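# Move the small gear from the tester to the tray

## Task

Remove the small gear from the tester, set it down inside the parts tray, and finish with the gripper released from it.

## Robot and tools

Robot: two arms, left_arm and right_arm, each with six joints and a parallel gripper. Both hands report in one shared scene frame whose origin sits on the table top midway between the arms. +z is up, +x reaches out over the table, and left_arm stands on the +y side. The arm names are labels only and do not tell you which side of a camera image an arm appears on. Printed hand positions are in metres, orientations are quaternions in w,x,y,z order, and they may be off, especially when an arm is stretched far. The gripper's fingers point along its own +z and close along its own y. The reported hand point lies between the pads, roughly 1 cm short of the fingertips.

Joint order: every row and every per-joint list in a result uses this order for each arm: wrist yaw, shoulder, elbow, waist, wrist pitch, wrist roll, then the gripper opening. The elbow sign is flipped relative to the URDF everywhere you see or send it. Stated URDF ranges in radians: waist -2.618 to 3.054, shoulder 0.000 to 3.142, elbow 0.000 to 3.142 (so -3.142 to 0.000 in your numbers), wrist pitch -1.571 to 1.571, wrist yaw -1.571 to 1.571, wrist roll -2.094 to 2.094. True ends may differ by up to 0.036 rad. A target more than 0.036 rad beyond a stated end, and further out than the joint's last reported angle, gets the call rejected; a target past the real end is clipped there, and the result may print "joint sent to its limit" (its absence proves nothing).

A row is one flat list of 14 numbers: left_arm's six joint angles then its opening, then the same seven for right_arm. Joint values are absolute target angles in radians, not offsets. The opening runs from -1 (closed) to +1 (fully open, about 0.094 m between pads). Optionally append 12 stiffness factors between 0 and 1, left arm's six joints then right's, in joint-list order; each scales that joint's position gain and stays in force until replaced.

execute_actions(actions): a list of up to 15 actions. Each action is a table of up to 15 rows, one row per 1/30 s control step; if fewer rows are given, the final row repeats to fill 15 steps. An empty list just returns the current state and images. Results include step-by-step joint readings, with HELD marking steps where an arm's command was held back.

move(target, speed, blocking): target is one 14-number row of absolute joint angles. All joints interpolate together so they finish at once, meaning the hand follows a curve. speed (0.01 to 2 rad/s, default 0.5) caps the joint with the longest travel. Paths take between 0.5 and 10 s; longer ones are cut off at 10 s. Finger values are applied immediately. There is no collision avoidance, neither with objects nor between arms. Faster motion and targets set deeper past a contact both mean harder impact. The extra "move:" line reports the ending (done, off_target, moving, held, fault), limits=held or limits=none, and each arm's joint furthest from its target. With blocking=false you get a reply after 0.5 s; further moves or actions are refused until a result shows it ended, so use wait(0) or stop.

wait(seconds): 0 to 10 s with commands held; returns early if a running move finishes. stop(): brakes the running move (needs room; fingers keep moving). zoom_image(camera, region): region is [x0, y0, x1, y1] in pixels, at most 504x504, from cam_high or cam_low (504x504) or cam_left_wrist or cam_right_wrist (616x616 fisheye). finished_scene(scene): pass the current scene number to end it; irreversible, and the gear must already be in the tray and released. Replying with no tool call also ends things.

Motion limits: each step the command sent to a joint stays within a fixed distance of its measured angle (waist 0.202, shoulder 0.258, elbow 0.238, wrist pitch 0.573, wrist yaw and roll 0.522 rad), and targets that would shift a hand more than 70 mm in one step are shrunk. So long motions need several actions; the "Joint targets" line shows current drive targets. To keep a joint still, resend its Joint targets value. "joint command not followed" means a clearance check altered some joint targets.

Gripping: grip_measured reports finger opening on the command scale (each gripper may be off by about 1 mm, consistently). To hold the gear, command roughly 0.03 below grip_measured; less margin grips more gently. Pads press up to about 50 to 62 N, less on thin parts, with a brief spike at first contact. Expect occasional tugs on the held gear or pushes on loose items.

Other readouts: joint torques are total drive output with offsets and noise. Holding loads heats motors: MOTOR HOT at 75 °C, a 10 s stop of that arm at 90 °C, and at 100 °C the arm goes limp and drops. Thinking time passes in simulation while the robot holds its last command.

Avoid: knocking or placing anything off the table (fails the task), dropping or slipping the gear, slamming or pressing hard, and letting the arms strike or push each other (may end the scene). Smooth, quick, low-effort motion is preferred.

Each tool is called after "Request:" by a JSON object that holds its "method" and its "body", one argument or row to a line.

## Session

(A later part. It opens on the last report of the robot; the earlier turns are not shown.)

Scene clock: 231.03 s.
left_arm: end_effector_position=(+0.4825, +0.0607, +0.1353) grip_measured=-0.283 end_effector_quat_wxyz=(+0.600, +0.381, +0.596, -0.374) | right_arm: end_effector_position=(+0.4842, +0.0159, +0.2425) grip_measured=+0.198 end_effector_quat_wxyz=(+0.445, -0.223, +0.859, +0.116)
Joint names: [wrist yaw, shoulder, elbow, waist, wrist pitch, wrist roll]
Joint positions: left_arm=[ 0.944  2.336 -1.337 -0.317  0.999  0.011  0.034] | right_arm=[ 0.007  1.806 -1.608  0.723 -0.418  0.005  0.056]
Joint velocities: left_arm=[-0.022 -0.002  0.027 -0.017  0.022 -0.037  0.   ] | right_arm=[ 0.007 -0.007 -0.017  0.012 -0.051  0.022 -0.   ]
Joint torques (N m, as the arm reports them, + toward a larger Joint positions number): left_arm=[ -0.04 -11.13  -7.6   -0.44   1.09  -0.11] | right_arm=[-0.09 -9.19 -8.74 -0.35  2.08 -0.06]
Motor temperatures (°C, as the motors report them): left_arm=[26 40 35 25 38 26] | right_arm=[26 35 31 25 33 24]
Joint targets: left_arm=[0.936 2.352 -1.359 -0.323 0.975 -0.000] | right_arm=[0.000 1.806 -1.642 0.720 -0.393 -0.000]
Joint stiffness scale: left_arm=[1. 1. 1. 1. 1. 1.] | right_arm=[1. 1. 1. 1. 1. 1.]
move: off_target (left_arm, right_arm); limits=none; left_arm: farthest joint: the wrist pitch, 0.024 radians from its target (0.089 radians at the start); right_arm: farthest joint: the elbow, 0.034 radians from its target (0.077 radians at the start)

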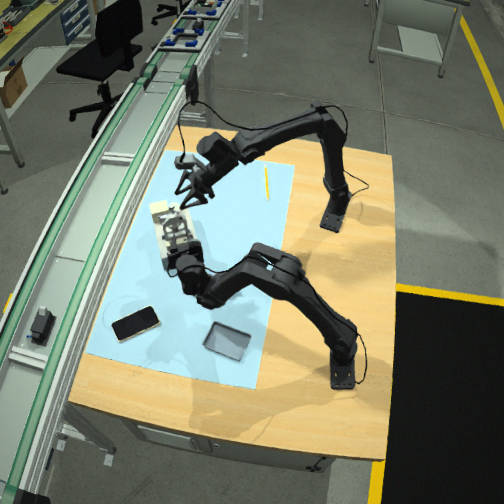

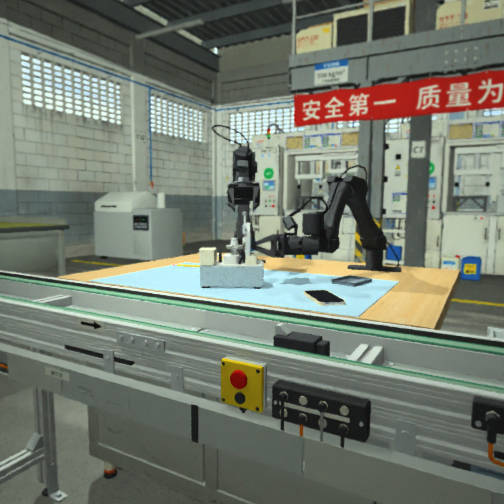

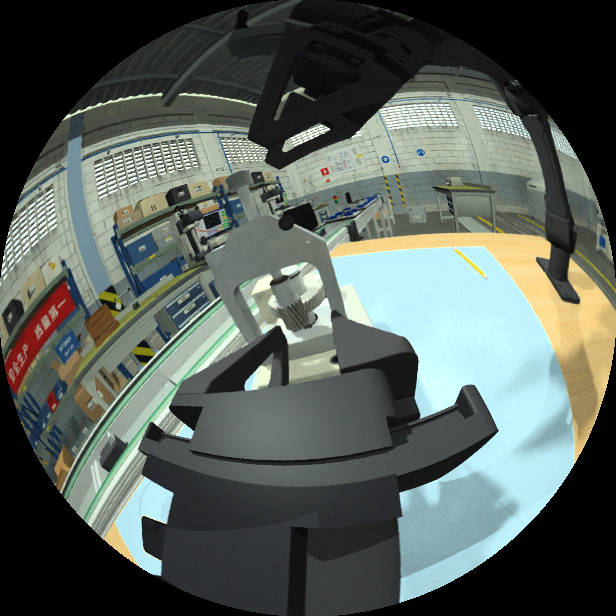

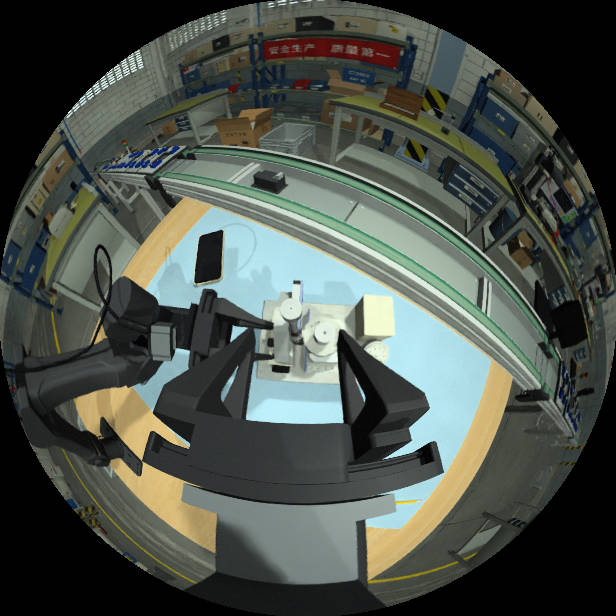

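Request:
{"method": "move", "body": {
  "target": [0.886, 2.40, -1.434, -0.353, 0.948, 0, -0.28,  0, 1.893, -1.685, 0.735, -0.344, 0, 0.2],
  "speed": 0.2
}}

Request:
{"method": "zoom_image", "body": {
  "camera": "cam_right_wrist",
  "region": [200, 260, 400, 420]
}}

Request:
{"method": "zoom_image", "body": {
  "camera": "cam_left_wrist",
  "region": [190, 160, 410, 390]
}}

Request:
{"method": "zoom_image", "body": {
  "camera": "cam_low",
  "region": [190, 190, 330, 290]
}}

Scene clock: 282.90 s.
left_arm: end_effector_position=(+0.4968, +0.0472, +0.1348) grip_measured=-0.283 end_effector_quat_wxyz=(+0.607, +0.376, +0.596, -0.367) | right_arm: end_effector_position=(+0.5046, +0.0276, +0.2235) grip_measured=+0.198 end_effector_quat_wxyz=(+0.445, -0.223, +0.859, +0.116)
Joint names: [wrist yaw, shoulder, elbow, waist, wrist pitch, wrist roll]
Joint positions: left_arm=[ 0.897  2.381 -1.414 -0.344  0.979  0.011  0.034] | right_arm=[ 0.007  1.898 -1.651  0.723 -0.369  0.005  0.056]
Joint velocities: left_arm=[-0.007  0.022  0.007  0.002 -0.051  0.007 -0.001] | right_arm=[ 0.037 -0.002  0.017 -0.007 -0.066 -0.022 -0.001]
Joint torques (N m, as the arm reports them, + toward a larger Joint positions number): left_arm=[ -0.08 -11.25  -7.65  -0.59   1.11  -0.12] | right_arm=[ -0.09 -10.44  -8.8    1.02   2.07  -0.04]
Motor temperatures (°C, as the motors report them): left_arm=[26 41 36 25 38 26] | right_arm=[26 34 32 25 35 24]
Joint targets: left_arm=[0.886 2.400 -1.434 -0.353 0.948 0.000] | right_arm=[0.000 1.893 -1.685 0.735 -0.344 0.000]
Joint stiffness scale: left_arm=[1. 1. 1. 1. 1. 1.] | right_arm=[1. 1. 1. 1. 1. 1.]
move: off_target (left_arm, right_arm); limits=none; left_arm: farthest joint: the wrist pitch, 0.031 radians from its target (0.050 radians at the start); right_arm: farthest joint: the elbow, 0.034 radians from its target (0.077 radians at the start)

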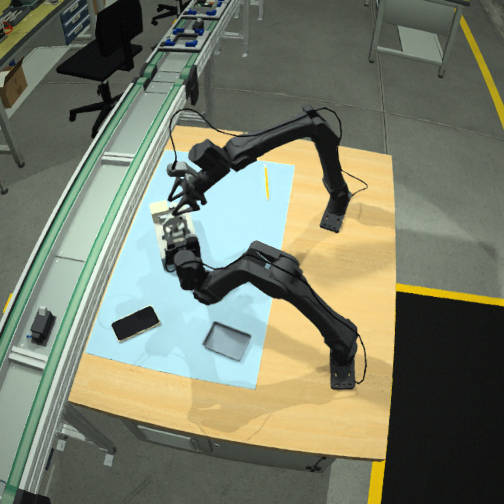

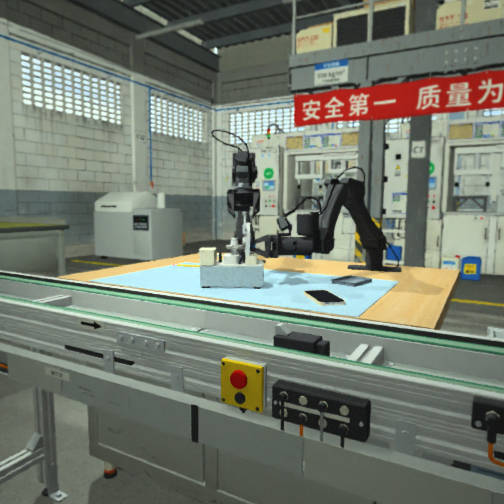

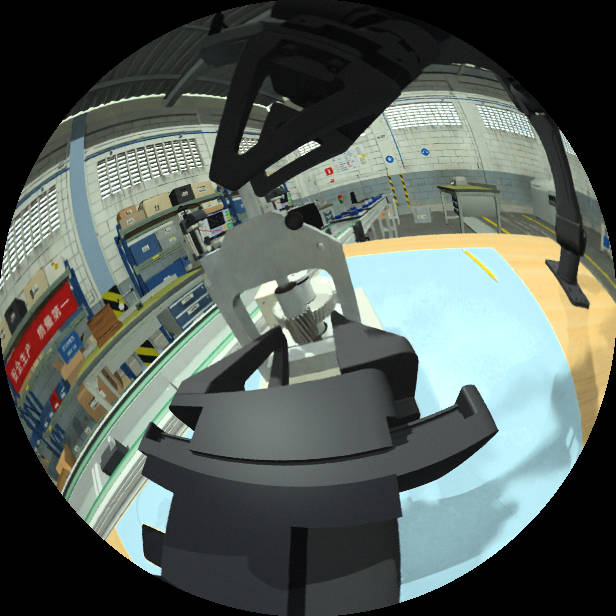

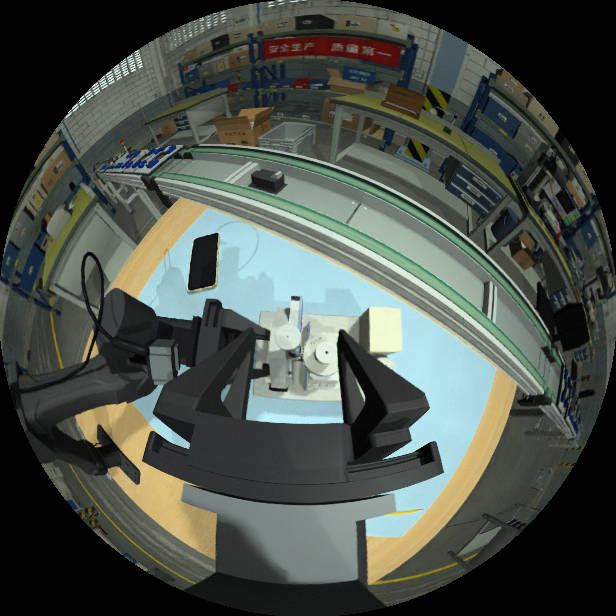

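Region (200, 260, 400, 420) of cam_right_wrist's 616x616 image, scaled by 2.520, with more detail than that image has; it fills the top 403 rows of this view, and the rest is white.

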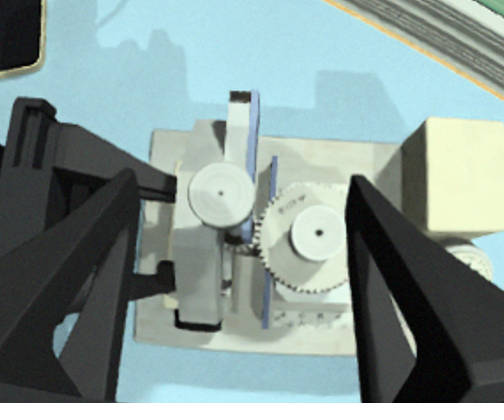

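Region (190, 160, 410, 390) of cam_left_wrist's 616x616 image, scaled by 2.191, with more detail than that image has; it fills the left 482 columns of this view, and the rest is white.

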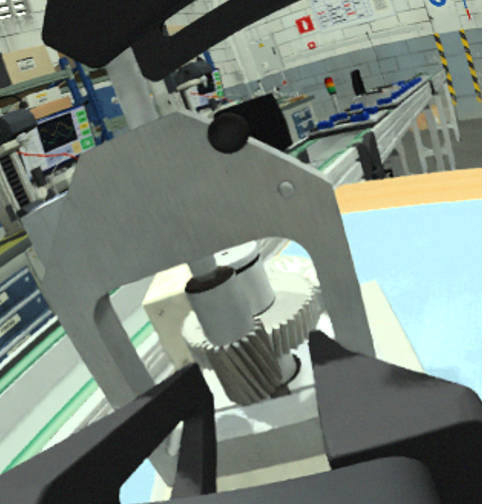

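Region (190, 190, 330, 290) of cam_low's 504x504 image, scaled by 3.600, with more detail than that image has; it fills the top 360 rows of this view, and the rest is white.

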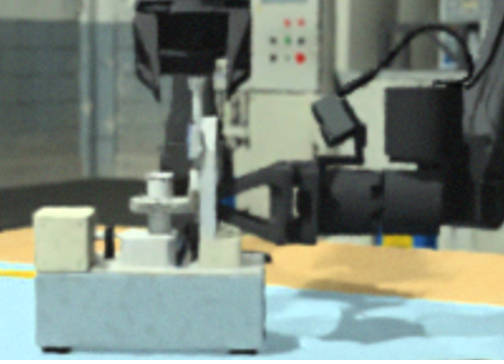

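Request:
{"method": "move", "body": {
  "target": [0.868, 2.441, -1.508, -0.370, 0.903, 0, -0.28,  0, 1.893, -1.685, 0.746, -0.344, 0, 0.2],
  "speed": 0.15
}}

Request:
{"method": "zoom_image", "body": {
  "camera": "cam_right_wrist",
  "region": [200, 260, 400, 420]
}}

Request:
{"method": "zoom_image", "body": {
  "camera": "cam_left_wrist",
  "region": [190, 190, 410, 420]
}}

Request:
{"method": "zoom_image", "body": {
  "camera": "cam_low",
  "region": [190, 190, 330, 290]
}}

Scene clock: 323.73 s.
left_arm: end_effector_position=(+0.5072, +0.0368, +0.1413) grip_measured=-0.283 end_effector_quat_wxyz=(+0.612, +0.379, +0.588, -0.368) | right_arm: end_effector_position=(+0.5007, +0.0346, +0.2236) grip_measured=+0.198 end_effector_quat_wxyz=(+0.444, -0.230, +0.858, +0.119)
Joint names: [wrist yaw, shoulder, elbow, waist, wrist pitch, wrist roll]
Joint positions: left_arm=[ 0.888  2.413 -1.493 -0.359  0.953  0.007  0.034] | right_arm=[ 0.006  1.898 -1.651  0.737 -0.368  0.005  0.056]
Joint velocities: left_arm=[-0.007  0.012  0.002 -0.012  0.051 -0.037  0.001] | right_arm=[ 0.022 -0.002 -0.002  0.007  0.007 -0.051 -0.   ]
Joint torques (N m, as the arm reports them, + toward a larger Joint positions number): left_arm=[ -0.13 -10.76  -7.59  -0.73   0.94  -0.07] | right_arm=[ -0.11 -10.34  -8.74   0.96   2.11  -0.07]
Motor temperatures (°C, as the motors report them): left_arm=[26 41 36 25 38 26] | right_arm=[25 35 32 25 36 24]
Joint targets: left_arm=[0.868 2.441 -1.508 -0.370 0.903 -0.000] | right_arm=[0.000 1.893 -1.685 0.746 -0.344 0.000]
Joint stiffness scale: left_arm=[1. 1. 1. 1. 1. 1.] | right_arm=[1. 1. 1. 1. 1. 1.]
move: off_target (left_arm, right_arm); limits=none; left_arm: farthest joint: the wrist pitch, 0.050 radians from its target (0.076 radians at the start); right_arm: farthest joint: the elbow, 0.034 radians from its target (0.034 radians at the start)

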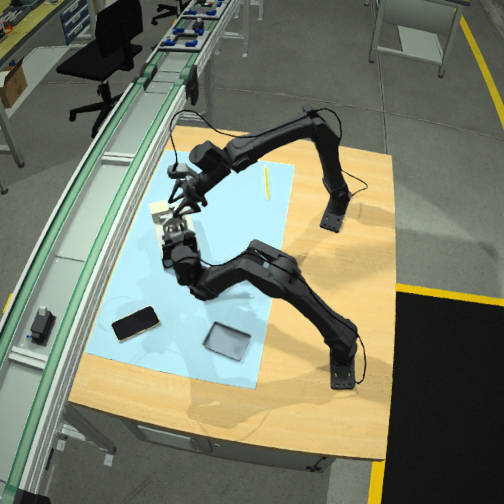

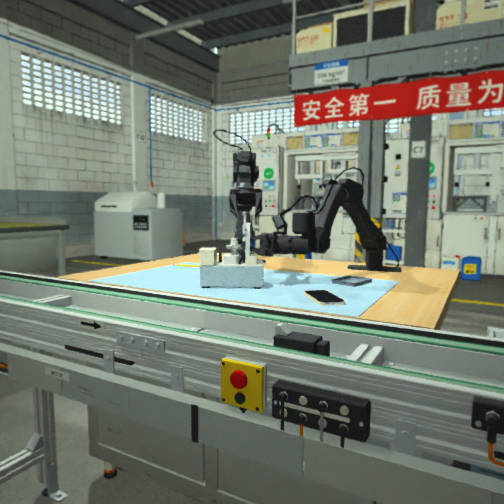

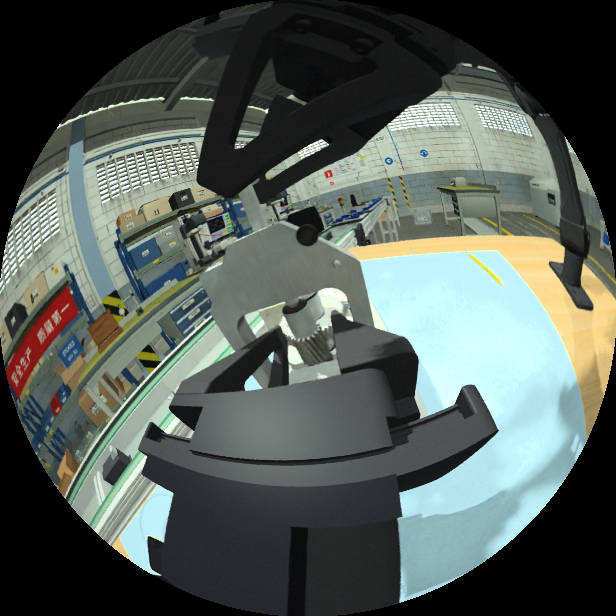

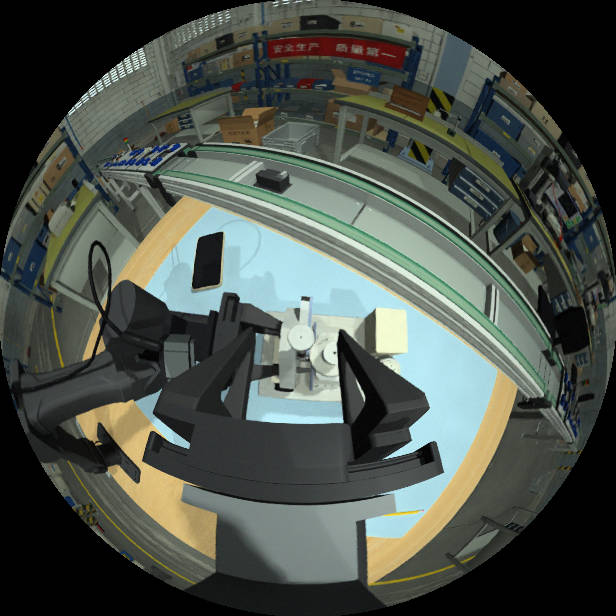

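Region (200, 260, 400, 420) of cam_right_wrist's 616x616 image, scaled by 2.520, with more detail than that image has; it fills the top 403 rows of this view, and the rest is white.

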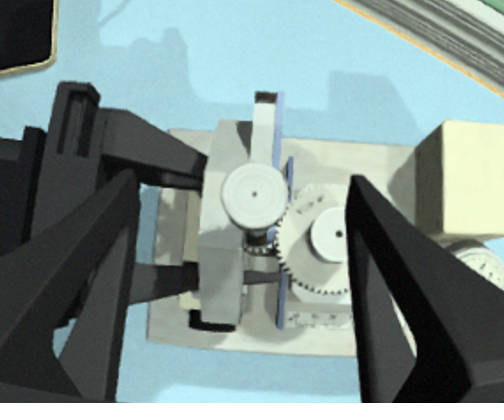

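Region (190, 190, 410, 420) of cam_left_wrist's 616x616 image, scaled by 2.191, with more detail than that image has; it fills the left 482 columns of this view, and the rest is white.

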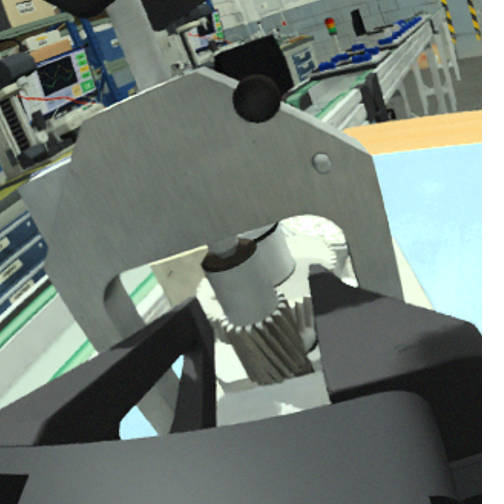

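Region (190, 190, 330, 290) of cam_low's 504x504 image, scaled by 3.600, with more detail than that image has; it fills the top 360 rows of this view, and the rest is white.

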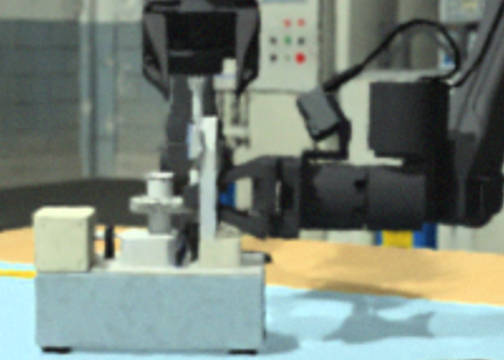

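Request:
{"method": "execute_actions", "body": {
  "actions": [
    [[0.875, 2.425, -1.508, -0.365, 0.93, 0, -0.55,  0, 1.893, -1.685, 0.74, -0.344, 0, -0.6]],
    [[0.875, 2.425, -1.508, -0.365, 0.93, 0, -0.68,  0, 1.893, -1.685, 0.74, -0.344, 0, -0.74]]
  ]
}}

Request:
{"method": "zoom_image", "body": {
  "camera": "cam_left_wrist",
  "region": [190, 190, 410, 420]
}}

Scene clock: 347.43 s.
left_arm: end_effector_position=(+0.5072, +0.0368, +0.1414) grip_measured=-0.513 end_effector_quat_wxyz=(+0.612, +0.379, +0.588, -0.368) | right_arm: end_effector_position=(+0.5024, +0.0320, +0.2238) grip_measured=-0.707 end_effector_quat_wxyz=(+0.446, -0.227, +0.858, +0.114)
Joint names: [wrist yaw, shoulder, elbow, waist, wrist pitch, wrist roll]
Joint positions: left_arm=[ 0.888  2.413 -1.493 -0.359  0.953  0.006  0.023] | right_arm=[ 0.017  1.898 -1.651  0.736 -0.367  0.003  0.014]
Joint velocities: left_arm=[-0.037  0.012 -0.007 -0.002 -0.007  0.066 -0.   ] | right_arm=[ 0.022 -0.022 -0.007 -0.002  0.081  0.007  0.001]
Joint torques (N m, as the arm reports them, + toward a larger Joint positions number): left_arm=[ -0.09 -12.18  -7.5   -0.42   1.18  -0.06] | right_arm=[ -0.21 -10.37  -8.73   0.36   2.11  -0.05]
Motor temperatures (°C, as the motors report them): left_arm=[26 41 36 25 37 26] | right_arm=[25 35 32 25 36 24]
Joint targets: left_arm=[0.875 2.425 -1.508 -0.365 0.930 0.000] | right_arm=[0.000 1.893 -1.685 0.740 -0.344 -0.000]
Joint stiffness scale: left_arm=[1. 1. 1. 1. 1. 1.] | right_arm=[1. 1. 1. 1. 1. 1.]
Step readings (joint positions; steps 1 to 15: 1st action; 16 to 30: 2nd action):
0: left_arm=[0.888 2.413 -1.493 -0.359 0.953 0.007] | right_arm=[0.006 1.898 -1.651 0.737 -0.368 0.005]
1: left_arm=[0.888 2.413 -1.493 -0.359 0.953 0.007] | right_arm=[0.006 1.898 -1.651 0.737 -0.368 0.005]
2: left_arm=[0.888 2.413 -1.493 -0.359 0.953 0.006] | right_arm=[0.006 1.898 -1.651 0.737 -0.368 0.005]
4: left_arm=[0.888 2.413 -1.493 -0.359 0.953 0.006] | right_arm=[0.010 1.898 -1.651 0.737 -0.368 0.005]
8: left_arm=[0.888 2.413 -1.493 -0.359 0.953 0.006] | right_arm=[0.012 1.898 -1.651 0.736 -0.368 0.005]
15: left_arm=[0.888 2.413 -1.493 -0.359 0.953 0.006] | right_arm=[0.012 1.898 -1.651 0.736 -0.368 0.005]
16: left_arm=[0.888 2.413 -1.493 -0.359 0.953 0.006] | right_arm=[0.017 1.898 -1.651 0.736 -0.368 0.005]
17: left_arm=[0.888 2.413 -1.493 -0.359 0.953 0.006] | right_arm=[0.016 1.898 -1.651 0.736 -0.367 0.004]
19: left_arm=[0.888 2.413 -1.493 -0.359 0.953 0.006] | right_arm=[0.017 1.898 -1.651 0.736 -0.367 0.004]
23: left_arm=[0.888 2.413 -1.493 -0.359 0.953 0.006] | right_arm=[0.017 1.898 -1.651 0.736 -0.367 0.004]
30: Joint positions above

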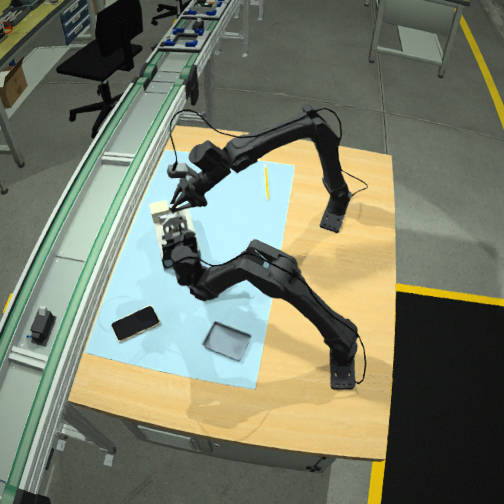

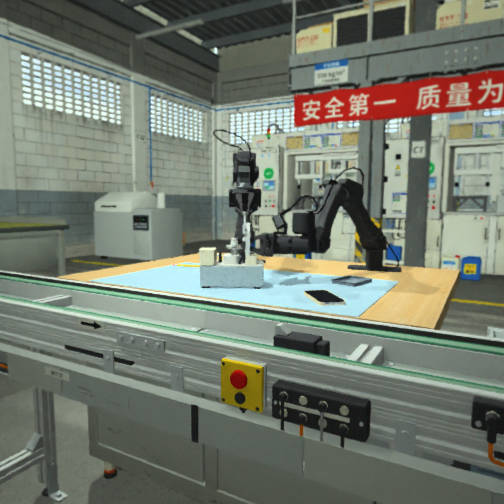

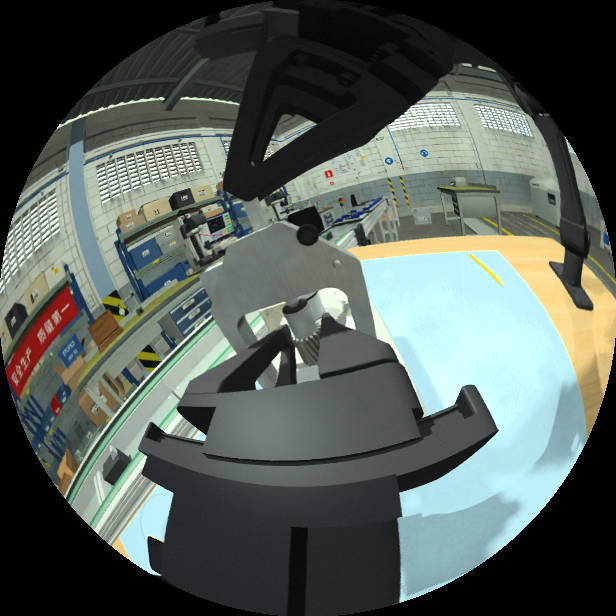

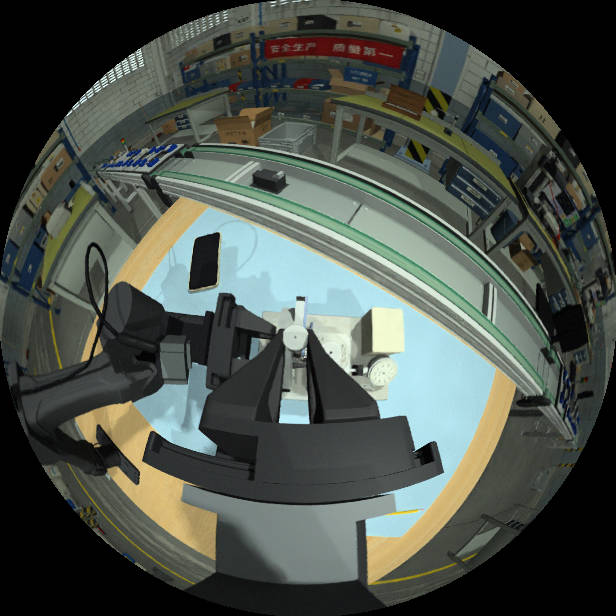

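Region (190, 190, 410, 420) of cam_left_wrist's 616x616 image, scaled by 2.191, with more detail than that image has; it fills the left 482 columns of this view, and the rest is white.

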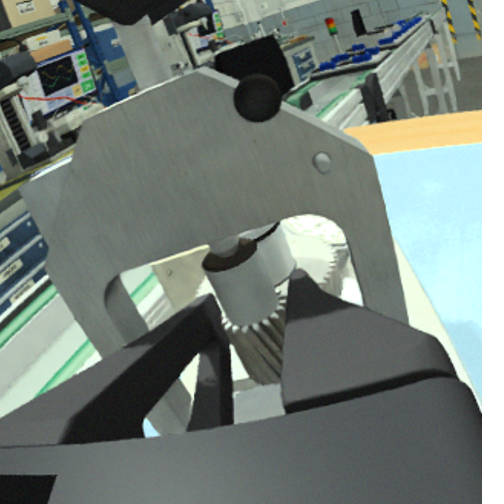

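Request:
{"method": "execute_actions", "body": {
  "actions": [
    [[0.888, 2.42, -1.50, -0.36, 0.945, 0, -0.35,  0, 1.893, -1.685, 0.74, -0.344, 0, -0.74]],
    [[0.906, 2.42, -1.458, -0.340, 0.945, 0, -0.35,  0, 1.893, -1.685, 0.74, -0.344, 0, -0.74]],
    [[0.906, 2.42, -1.458, -0.340, 0.945, 0, -0.35,  0, 1.893, -1.685, 0.74, -0.344, 0, -0.74]]
  ]
}}

Request:
{"method": "zoom_image", "body": {
  "camera": "cam_left_wrist",
  "region": [190, 190, 410, 420]
}}

Scene clock: 362.43 s.
left_arm: end_effector_position=(+0.5061, +0.0426, +0.1387) grip_measured=-0.353 end_effector_quat_wxyz=(+0.612, +0.380, +0.588, -0.368) | right_arm: end_effector_position=(+0.5024, +0.0320, +0.2238) grip_measured=-0.707 end_effector_quat_wxyz=(+0.446, -0.227, +0.858, +0.114)
Joint names: [wrist yaw, shoulder, elbow, waist, wrist pitch, wrist roll]
Joint positions: left_arm=[ 0.9    2.413 -1.479 -0.348  0.967  0.006  0.03 ] | right_arm=[ 0.017  1.898 -1.651  0.736 -0.367  0.003  0.014]
Joint velocities: left_arm=[ 0.007  0.017  0.022 -0.002  0.037 -0.007 -0.   ] | right_arm=[-0.066  0.002  0.017 -0.012 -0.051 -0.037 -0.   ]
Joint torques (N m, as the arm reports them, + toward a larger Joint positions number): left_arm=[  0.07 -12.58  -4.87   0.53   1.16  -0.09] | right_arm=[ -0.24 -10.42  -8.79   0.4    2.08  -0.02]
Motor temperatures (°C, as the motors report them): left_arm=[26 42 36 25 38 26] | right_arm=[25 35 32 25 36 24]
Joint targets: left_arm=[0.906 2.420 -1.458 -0.340 0.945 0.000] | right_arm=[-0.000 1.893 -1.685 0.740 -0.344 0.000]
Joint stiffness scale: left_arm=[1. 1. 1. 1. 1. 1.] | right_arm=[1. 1. 1. 1. 1. 1.]
Step readings (joint positions; steps 1 to 15: 1st action; 16 to 30: 2nd action; 31 to 45: 3rd action):
0: left_arm=[0.888 2.413 -1.493 -0.359 0.953 0.006] | right_arm=[0.017 1.898 -1.651 0.736 -0.367 0.003]
1: left_arm=[0.888 2.413 -1.493 -0.359 0.954 0.006] | right_arm=[0.017 1.898 -1.651 0.736 -0.367 0.003]
2: left_arm=[0.888 2.413 -1.493 -0.359 0.955 0.006] | right_arm=[0.017 1.898 -1.651 0.736 -0.367 0.003]
4: left_arm=[0.888 2.413 -1.493 -0.359 0.955 0.006] | right_arm=[0.017 1.898 -1.651 0.736 -0.367 0.003]
8: left_arm=[0.888 2.413 -1.493 -0.359 0.955 0.006] | right_arm=[0.017 1.898 -1.651 0.736 -0.367 0.003]
15: left_arm=[0.888 2.413 -1.493 -0.359 0.955 0.006] | right_arm=[0.017 1.898 -1.651 0.736 -0.367 0.003]
16: left_arm=[0.888 2.413 -1.490 -0.358 0.955 0.006] | right_arm=[0.017 1.898 -1.651 0.736 -0.367 0.003]
17: left_arm=[0.891 2.413 -1.487 -0.357 0.959 0.006] | right_arm=[0.017 1.898 -1.651 0.736 -0.367 0.003]
19: left_arm=[0.895 2.413 -1.482 -0.353 0.965 0.006] | right_arm=[0.017 1.898 -1.651 0.736 -0.367 0.003]
23: left_arm=[0.900 2.413 -1.479 -0.348 0.967 0.006] | right_arm=[0.017 1.898 -1.651 0.736 -0.367 0.003]
30: left_arm=[0.900 2.413 -1.479 -0.348 0.967 0.006] | right_arm=[0.017 1.898 -1.651 0.736 -0.367 0.003]
31: left_arm=[0.900 2.413 -1.479 -0.348 0.967 0.006] | right_arm=[0.017 1.898 -1.651 0.736 -0.367 0.003]
32: left_arm=[0.900 2.413 -1.479 -0.348 0.967 0.006] | right_arm=[0.017 1.898 -1.651 0.736 -0.367 0.003]
34: left_arm=[0.900 2.413 -1.479 -0.348 0.967 0.006] | right_arm=[0.017 1.898 -1.651 0.736 -0.367 0.003]
38: left_arm=[0.900 2.413 -1.479 -0.348 0.967 0.006] | right_arm=[0.017 1.898 -1.651 0.736 -0.367 0.003]
45: Joint positions above

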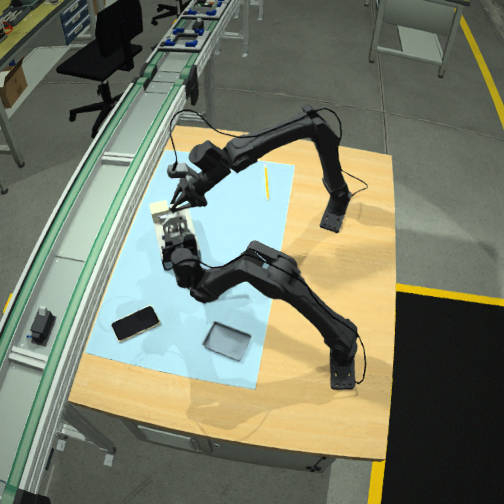

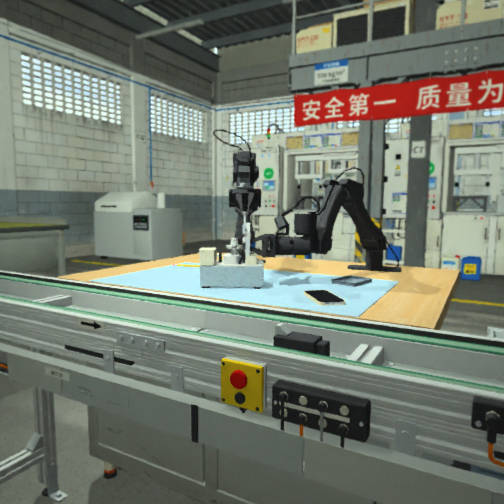

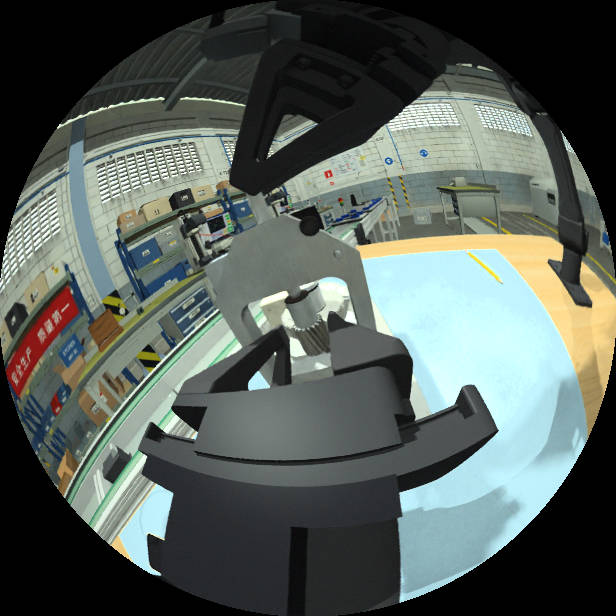

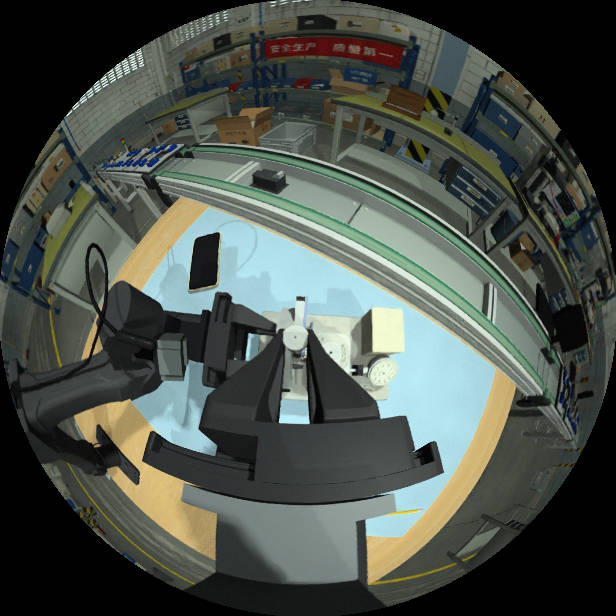

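Region (190, 190, 410, 420) of cam_left_wrist's 616x616 image, scaled by 2.191, with more detail than that image has; it fills the left 482 columns of this view, and the rest is white.

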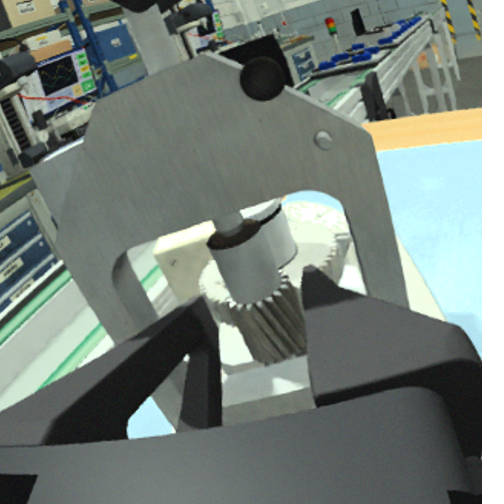

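Request:
{"method": "execute_actions", "body": {
  "actions": [
    [[0.903, 2.415, -1.475, -0.345, 0.96, 0, -0.68,  0, 1.885, -1.69, 0.74, -0.344, 0, -0.74]],
    [[0.903, 2.415, -1.475, -0.345, 0.96, 0, -0.68,  0, 1.87, -1.725, 0.74, -0.37, 0, -0.74]],
    [[0.903, 2.415, -1.475, -0.345, 0.96, 0, -0.68,  0, 1.86, -1.76, 0.74, -0.395, 0, -0.74]],
    [[0.903, 2.415, -1.475, -0.345, 0.96, 0, -0.68,  0, 1.85, -1.79, 0.74, -0.42, 0, -0.74]]
  ]
}}

Request:
{"method": "zoom_image", "body": {
  "camera": "cam_left_wrist",
  "region": [190, 190, 410, 420]
}}

Scene clock: 380.10 s.
left_arm: end_effector_position=(+0.5044, +0.0418, +0.1391) grip_measured=-0.640 end_effector_quat_wxyz=(+0.610, +0.381, +0.587, -0.373) | right_arm: end_effector_position=(+0.5021, +0.0318, +0.2354) grip_measured=-0.707 end_effector_quat_wxyz=(+0.438, -0.228, +0.863, +0.111)
Joint names: [wrist yaw, shoulder, elbow, waist, wrist pitch, wrist roll]
Joint positions: left_arm=[ 0.911  2.413 -1.479 -0.348  0.969 -0.001  0.017] | right_arm=[ 0.017  1.91  -1.729  0.736 -0.453  0.003  0.014]
Joint velocities: left_arm=[-0.037  0.007  0.017  0.002 -0.007  0.007  0.   ] | right_arm=[ 0.022 -0.012 -0.002 -0.007  0.007  0.051  0.   ]
Joint torques (N m, as the arm reports them, + toward a larger Joint positions number): left_arm=[ -0.01 -12.91  -6.05   0.35   1.3    0.  ] | right_arm=[ -0.22 -14.72 -10.61   0.09   2.2   -0.03]
Motor temperatures (°C, as the motors report them): left_arm=[26 43 35 25 38 26] | right_arm=[25 35 32 25 37 24]
Joint targets: left_arm=[0.903 2.415 -1.475 -0.345 0.960 -0.000] | right_arm=[-0.000 1.850 -1.790 0.740 -0.420 0.000]
Joint stiffness scale: left_arm=[1. 1. 1. 1. 1. 1.] | right_arm=[1. 1. 1. 1. 1. 1.]
Step readings (joint positions; steps 1 to 15: 1st action; 16 to 30: 2nd action; 31 to 45: 3rd action; 46 to 60: 4th action):
0: left_arm=[0.900 2.413 -1.479 -0.348 0.967 0.006] | right_arm=[0.017 1.898 -1.651 0.736 -0.367 0.003]
1: left_arm=[0.901 2.413 -1.479 -0.348 0.968 0.006] | right_arm=[0.017 1.898 -1.651 0.736 -0.367 0.003]
2: left_arm=[0.909 2.413 -1.479 -0.348 0.969 0.005] | right_arm=[0.017 1.898 -1.651 0.736 -0.367 0.003]
4: left_arm=[0.910 2.413 -1.479 -0.348 0.969 0.001] | right_arm=[0.017 1.898 -1.651 0.736 -0.367 0.003]
8: left_arm=[0.910 2.413 -1.479 -0.348 0.969 -0.000] | right_arm=[0.017 1.898 -1.651 0.736 -0.367 0.003]
15: left_arm=[0.910 2.413 -1.479 -0.348 0.969 -0.001] | right_arm=[0.017 1.898 -1.651 0.736 -0.367 0.003]
16: left_arm=[0.910 2.413 -1.479 -0.348 0.969 -0.001] | right_arm=[0.017 1.898 -1.657 0.736 -0.373 0.003]
17: left_arm=[0.910 2.413 -1.479 -0.348 0.969 -0.001] | right_arm=[0.017 1.901 -1.664 0.736 -0.382 0.003]
19: left_arm=[0.910 2.413 -1.479 -0.348 0.969 -0.001] | right_arm=[0.017 1.903 -1.671 0.736 -0.391 0.003]
23: left_arm=[0.910 2.413 -1.479 -0.348 0.969 -0.001] | right_arm=[0.017 1.904 -1.674 0.736 -0.395 0.003]
30: left_arm=[0.910 2.413 -1.479 -0.348 0.969 -0.001] | right_arm=[0.017 1.904 -1.674 0.736 -0.395 0.003]
31: left_arm=[0.910 2.413 -1.479 -0.348 0.969 -0.001] | right_arm=[0.017 1.905 -1.681 0.736 -0.402 0.003]
32: left_arm=[0.910 2.413 -1.479 -0.348 0.969 -0.001] | right_arm=[0.017 1.907 -1.689 0.736 -0.411 0.003]
34: left_arm=[0.910 2.413 -1.479 -0.348 0.969 -0.001] | right_arm=[0.017 1.908 -1.699 0.736 -0.421 0.003]
38: left_arm=[0.910 2.413 -1.479 -0.348 0.969 -0.001] | right_arm=[0.017 1.908 -1.703 0.736 -0.426 0.003]
45: left_arm=[0.910 2.413 -1.479 -0.348 0.969 -0.001] | right_arm=[0.017 1.908 -1.703 0.736 -0.426 0.003]
46: left_arm=[0.911 2.413 -1.479 -0.348 0.969 -0.001] | right_arm=[0.017 1.908 -1.709 0.736 -0.432 0.003]
47: left_arm=[0.911 2.413 -1.479 -0.348 0.969 -0.001] | right_arm=[0.017 1.910 -1.716 0.736 -0.440 0.003]
49: left_arm=[0.911 2.413 -1.479 -0.348 0.969 -0.001] | right_arm=[0.017 1.910 -1.725 0.736 -0.449 0.003]
53: left_arm=[0.911 2.413 -1.479 -0.348 0.969 -0.001] | right_arm=[0.017 1.910 -1.729 0.736 -0.453 0.003]
60: Joint positions above

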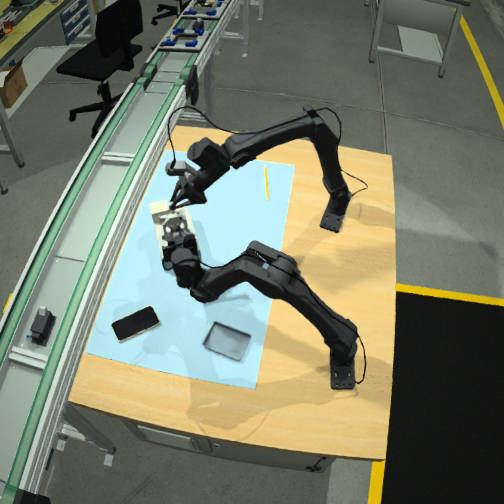

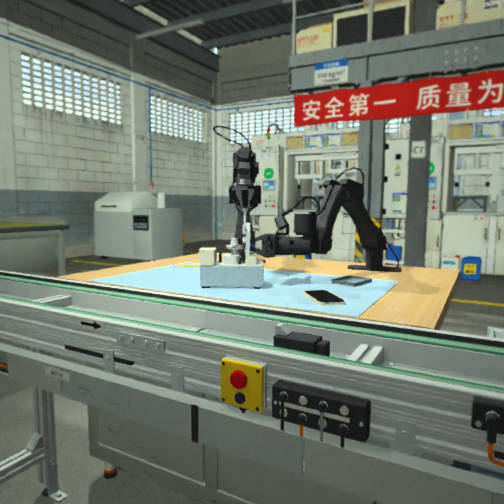

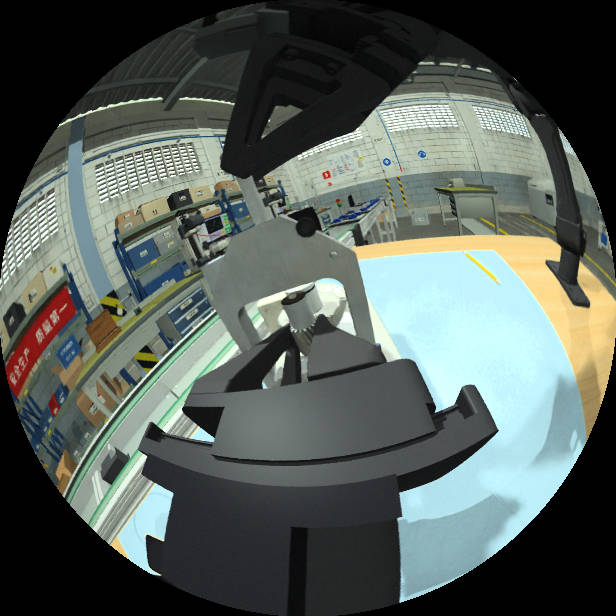

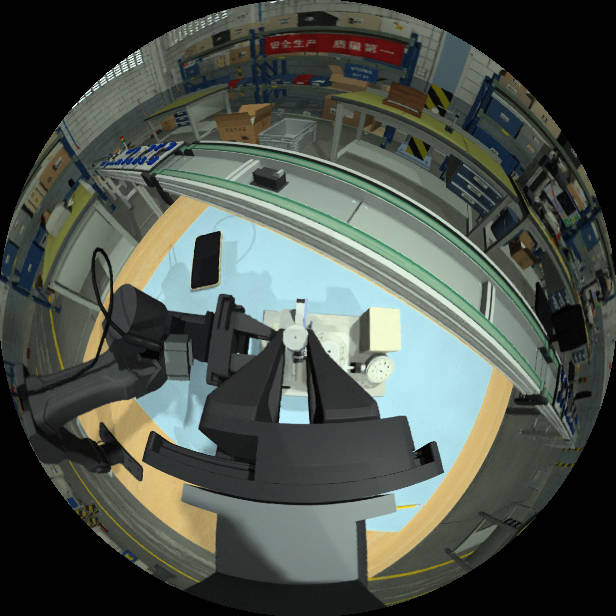

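Region (190, 190, 410, 420) of cam_left_wrist's 616x616 image, scaled by 2.191, with more detail than that image has; it fills the left 482 columns of this view, and the rest is white.

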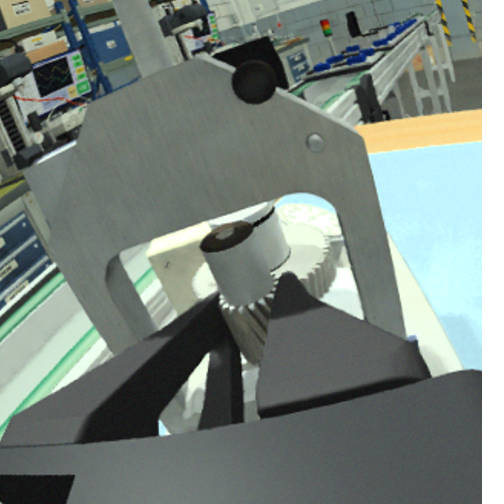

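Request:
{"method": "execute_actions", "body": {
  "actions": [
    [[0.903, 2.415, -1.475, -0.345, 0.96, 0, -0.68,  0, 1.835, -1.805, 0.74, -0.43, 0, -0.74]],
    [[0.903, 2.40, -1.48, -0.345, 0.95, 0, -0.68,  0, 1.825, -1.82, 0.74, -0.44, 0, -0.74]],
    [[0.903, 2.385, -1.485, -0.345, 0.94, 0, -0.68,  0, 1.825, -1.82, 0.74, -0.44, 0, -0.74]],
    [[0.903, 2.373, -1.485, -0.345, 0.93, 0, -0.68,  0, 1.825, -1.82, 0.74, -0.44, 0, -0.74]]
  ]
}}

Request:
{"method": "zoom_image", "body": {
  "camera": "cam_left_wrist",
  "region": [190, 190, 410, 420]
}}

Scene clock: 394.13 s.
left_arm: end_effector_position=(+0.5042, +0.0418, +0.1410) grip_measured=-0.640 end_effector_quat_wxyz=(+0.605, +0.379, +0.592, -0.375) | right_arm: end_effector_position=(+0.5019, +0.0317, +0.2413) grip_measured=-0.707 end_effector_quat_wxyz=(+0.438, -0.228, +0.862, +0.112)
Joint names: [wrist yaw, shoulder, elbow, waist, wrist pitch, wrist roll]
Joint positions: left_arm=[ 0.911  2.402 -1.479 -0.348  0.943 -0.001  0.017] | right_arm=[ 0.017  1.91  -1.752  0.736 -0.474  0.003  0.014]
Joint velocities: left_arm=[-0.037 -0.002  0.012  0.002  0.022  0.051 -0.   ] | right_arm=[-0.022  0.012 -0.002 -0.012 -0.051 -0.066  0.   ]
Joint torques (N m, as the arm reports them, + toward a larger Joint positions number): left_arm=[ -0.08 -15.35  -6.73   0.23   1.26  -0.02] | right_arm=[ -0.22 -16.55 -10.98   0.34   2.18  -0.04]
Motor temperatures (°C, as the motors report them): left_arm=[26 43 35 25 39 26] | right_arm=[25 38 33 25 37 24]
Joint targets: left_arm=[0.903 2.373 -1.485 -0.345 0.930 -0.000] | right_arm=[0.001 1.828 -1.818 0.740 -0.441 0.000]
Joint stiffness scale: left_arm=[1. 1. 1. 1. 1. 1.] | right_arm=[1. 1. 1. 1. 1. 1.]
Step readings (joint positions; steps 1 to 15: 1st action; 16 to 30: 2nd action; 31 to 45: 3rd action; 46 to 60: 4th action):
0: left_arm=[0.911 2.413 -1.479 -0.348 0.969 -0.001] | right_arm=[0.017 1.910 -1.729 0.736 -0.453 0.003]
1: left_arm=[0.911 2.413 -1.479 -0.348 0.969 -0.001] | right_arm=[0.017 1.910 -1.732 0.736 -0.455 0.003]
2: left_arm=[0.911 2.413 -1.479 -0.348 0.969 -0.001] | right_arm=[0.017 1.910 -1.735 0.736 -0.458 0.003]
4: left_arm=[0.911 2.413 -1.479 -0.348 0.969 -0.001] | right_arm=[0.017 1.910 -1.740 0.736 -0.463 0.003]
8: left_arm=[0.911 2.413 -1.479 -0.348 0.969 -0.001] | right_arm=[0.017 1.910 -1.742 0.736 -0.465 0.003]
15: left_arm=[0.911 2.413 -1.479 -0.348 0.969 -0.001] | right_arm=[0.017 1.910 -1.742 0.736 -0.465 0.003]
16: left_arm=[0.911 2.413 -1.479 -0.348 0.969 -0.001] | right_arm=[0.017 1.910 -1.744 0.736 -0.466 0.003]
17: left_arm=[0.911 2.413 -1.479 -0.348 0.969 -0.001] | right_arm=[0.017 1.910 -1.746 0.736 -0.469 0.003]
19: left_arm=[0.911 2.413 -1.479 -0.348 0.969 -0.001] | right_arm=[0.017 1.910 -1.750 0.736 -0.472 0.003]
23: left_arm=[0.911 2.413 -1.479 -0.348 0.969 -0.001] | right_arm=[0.017 1.910 -1.752 0.736 -0.474 0.003]
30: left_arm=[0.911 2.413 -1.479 -0.348 0.969 -0.001] | right_arm=[0.017 1.910 -1.752 0.736 -0.474 0.003]
31: left_arm=[0.911 2.413 -1.479 -0.348 0.969 -0.001] | right_arm=[0.017 1.910 -1.752 0.736 -0.474 0.003]
32: left_arm=[0.911 2.412 -1.479 -0.348 0.966 -0.001] | right_arm=[0.017 1.910 -1.752 0.736 -0.474 0.003]
34: left_arm=[0.911 2.410 -1.479 -0.348 0.963 -0.001] | right_arm=[0.017 1.910 -1.752 0.736 -0.474 0.003]
38: left_arm=[0.911 2.410 -1.479 -0.348 0.961 -0.001] | right_arm=[0.017 1.910 -1.752 0.736 -0.474 0.003]
45: left_arm=[0.911 2.410 -1.479 -0.348 0.961 -0.001] | right_arm=[0.017 1.910 -1.752 0.736 -0.474 0.003]
46: left_arm=[0.911 2.408 -1.479 -0.348 0.959 -0.001] | right_arm=[0.017 1.910 -1.752 0.736 -0.474 0.003]
47: left_arm=[0.911 2.406 -1.479 -0.348 0.955 -0.001] | right_arm=[0.017 1.910 -1.752 0.736 -0.474 0.003]
49: left_arm=[0.911 2.403 -1.479 -0.348 0.948 -0.001] | right_arm=[0.017 1.910 -1.752 0.736 -0.474 0.003]
53: left_arm=[0.911 2.402 -1.479 -0.348 0.943 -0.001] | right_arm=[0.017 1.910 -1.752 0.736 -0.474 0.003]
60: Joint positions above

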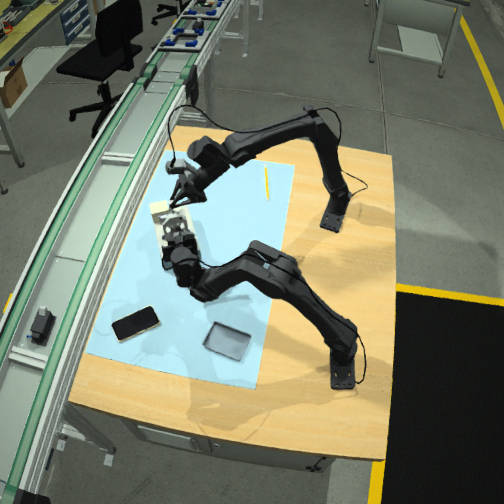

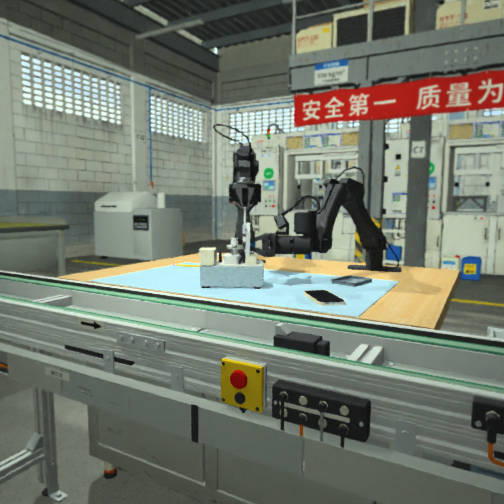

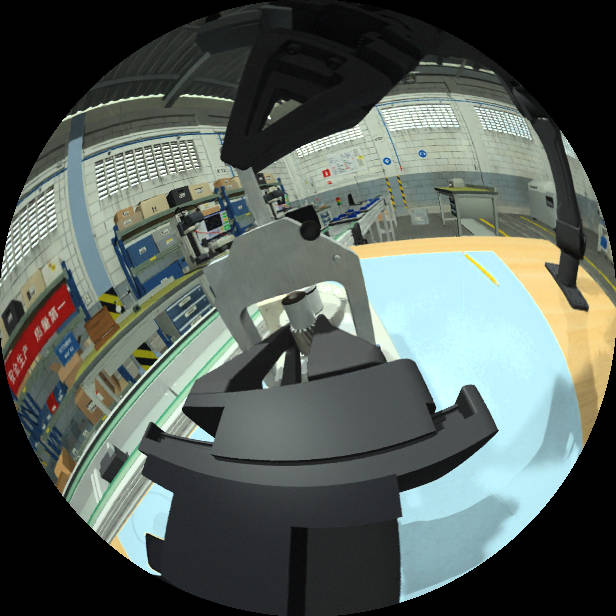

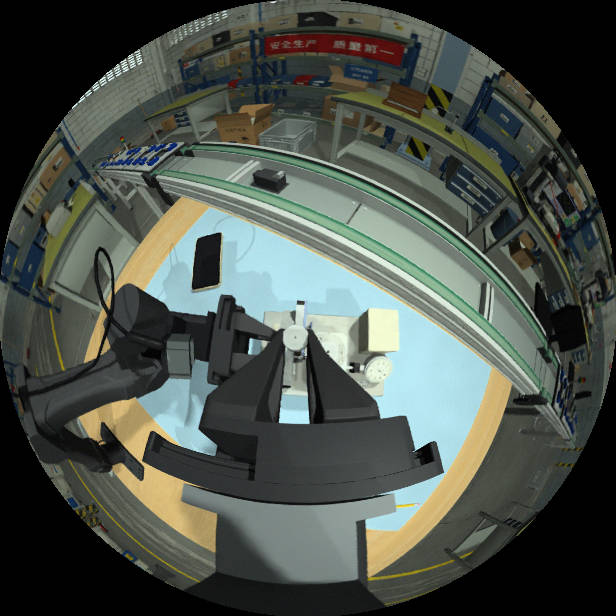

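Region (190, 190, 410, 420) of cam_left_wrist's 616x616 image, scaled by 2.191, with more detail than that image has; it fills the left 482 columns of this view, and the rest is white.

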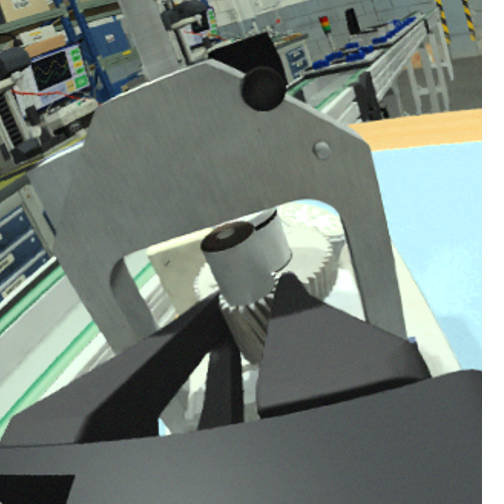

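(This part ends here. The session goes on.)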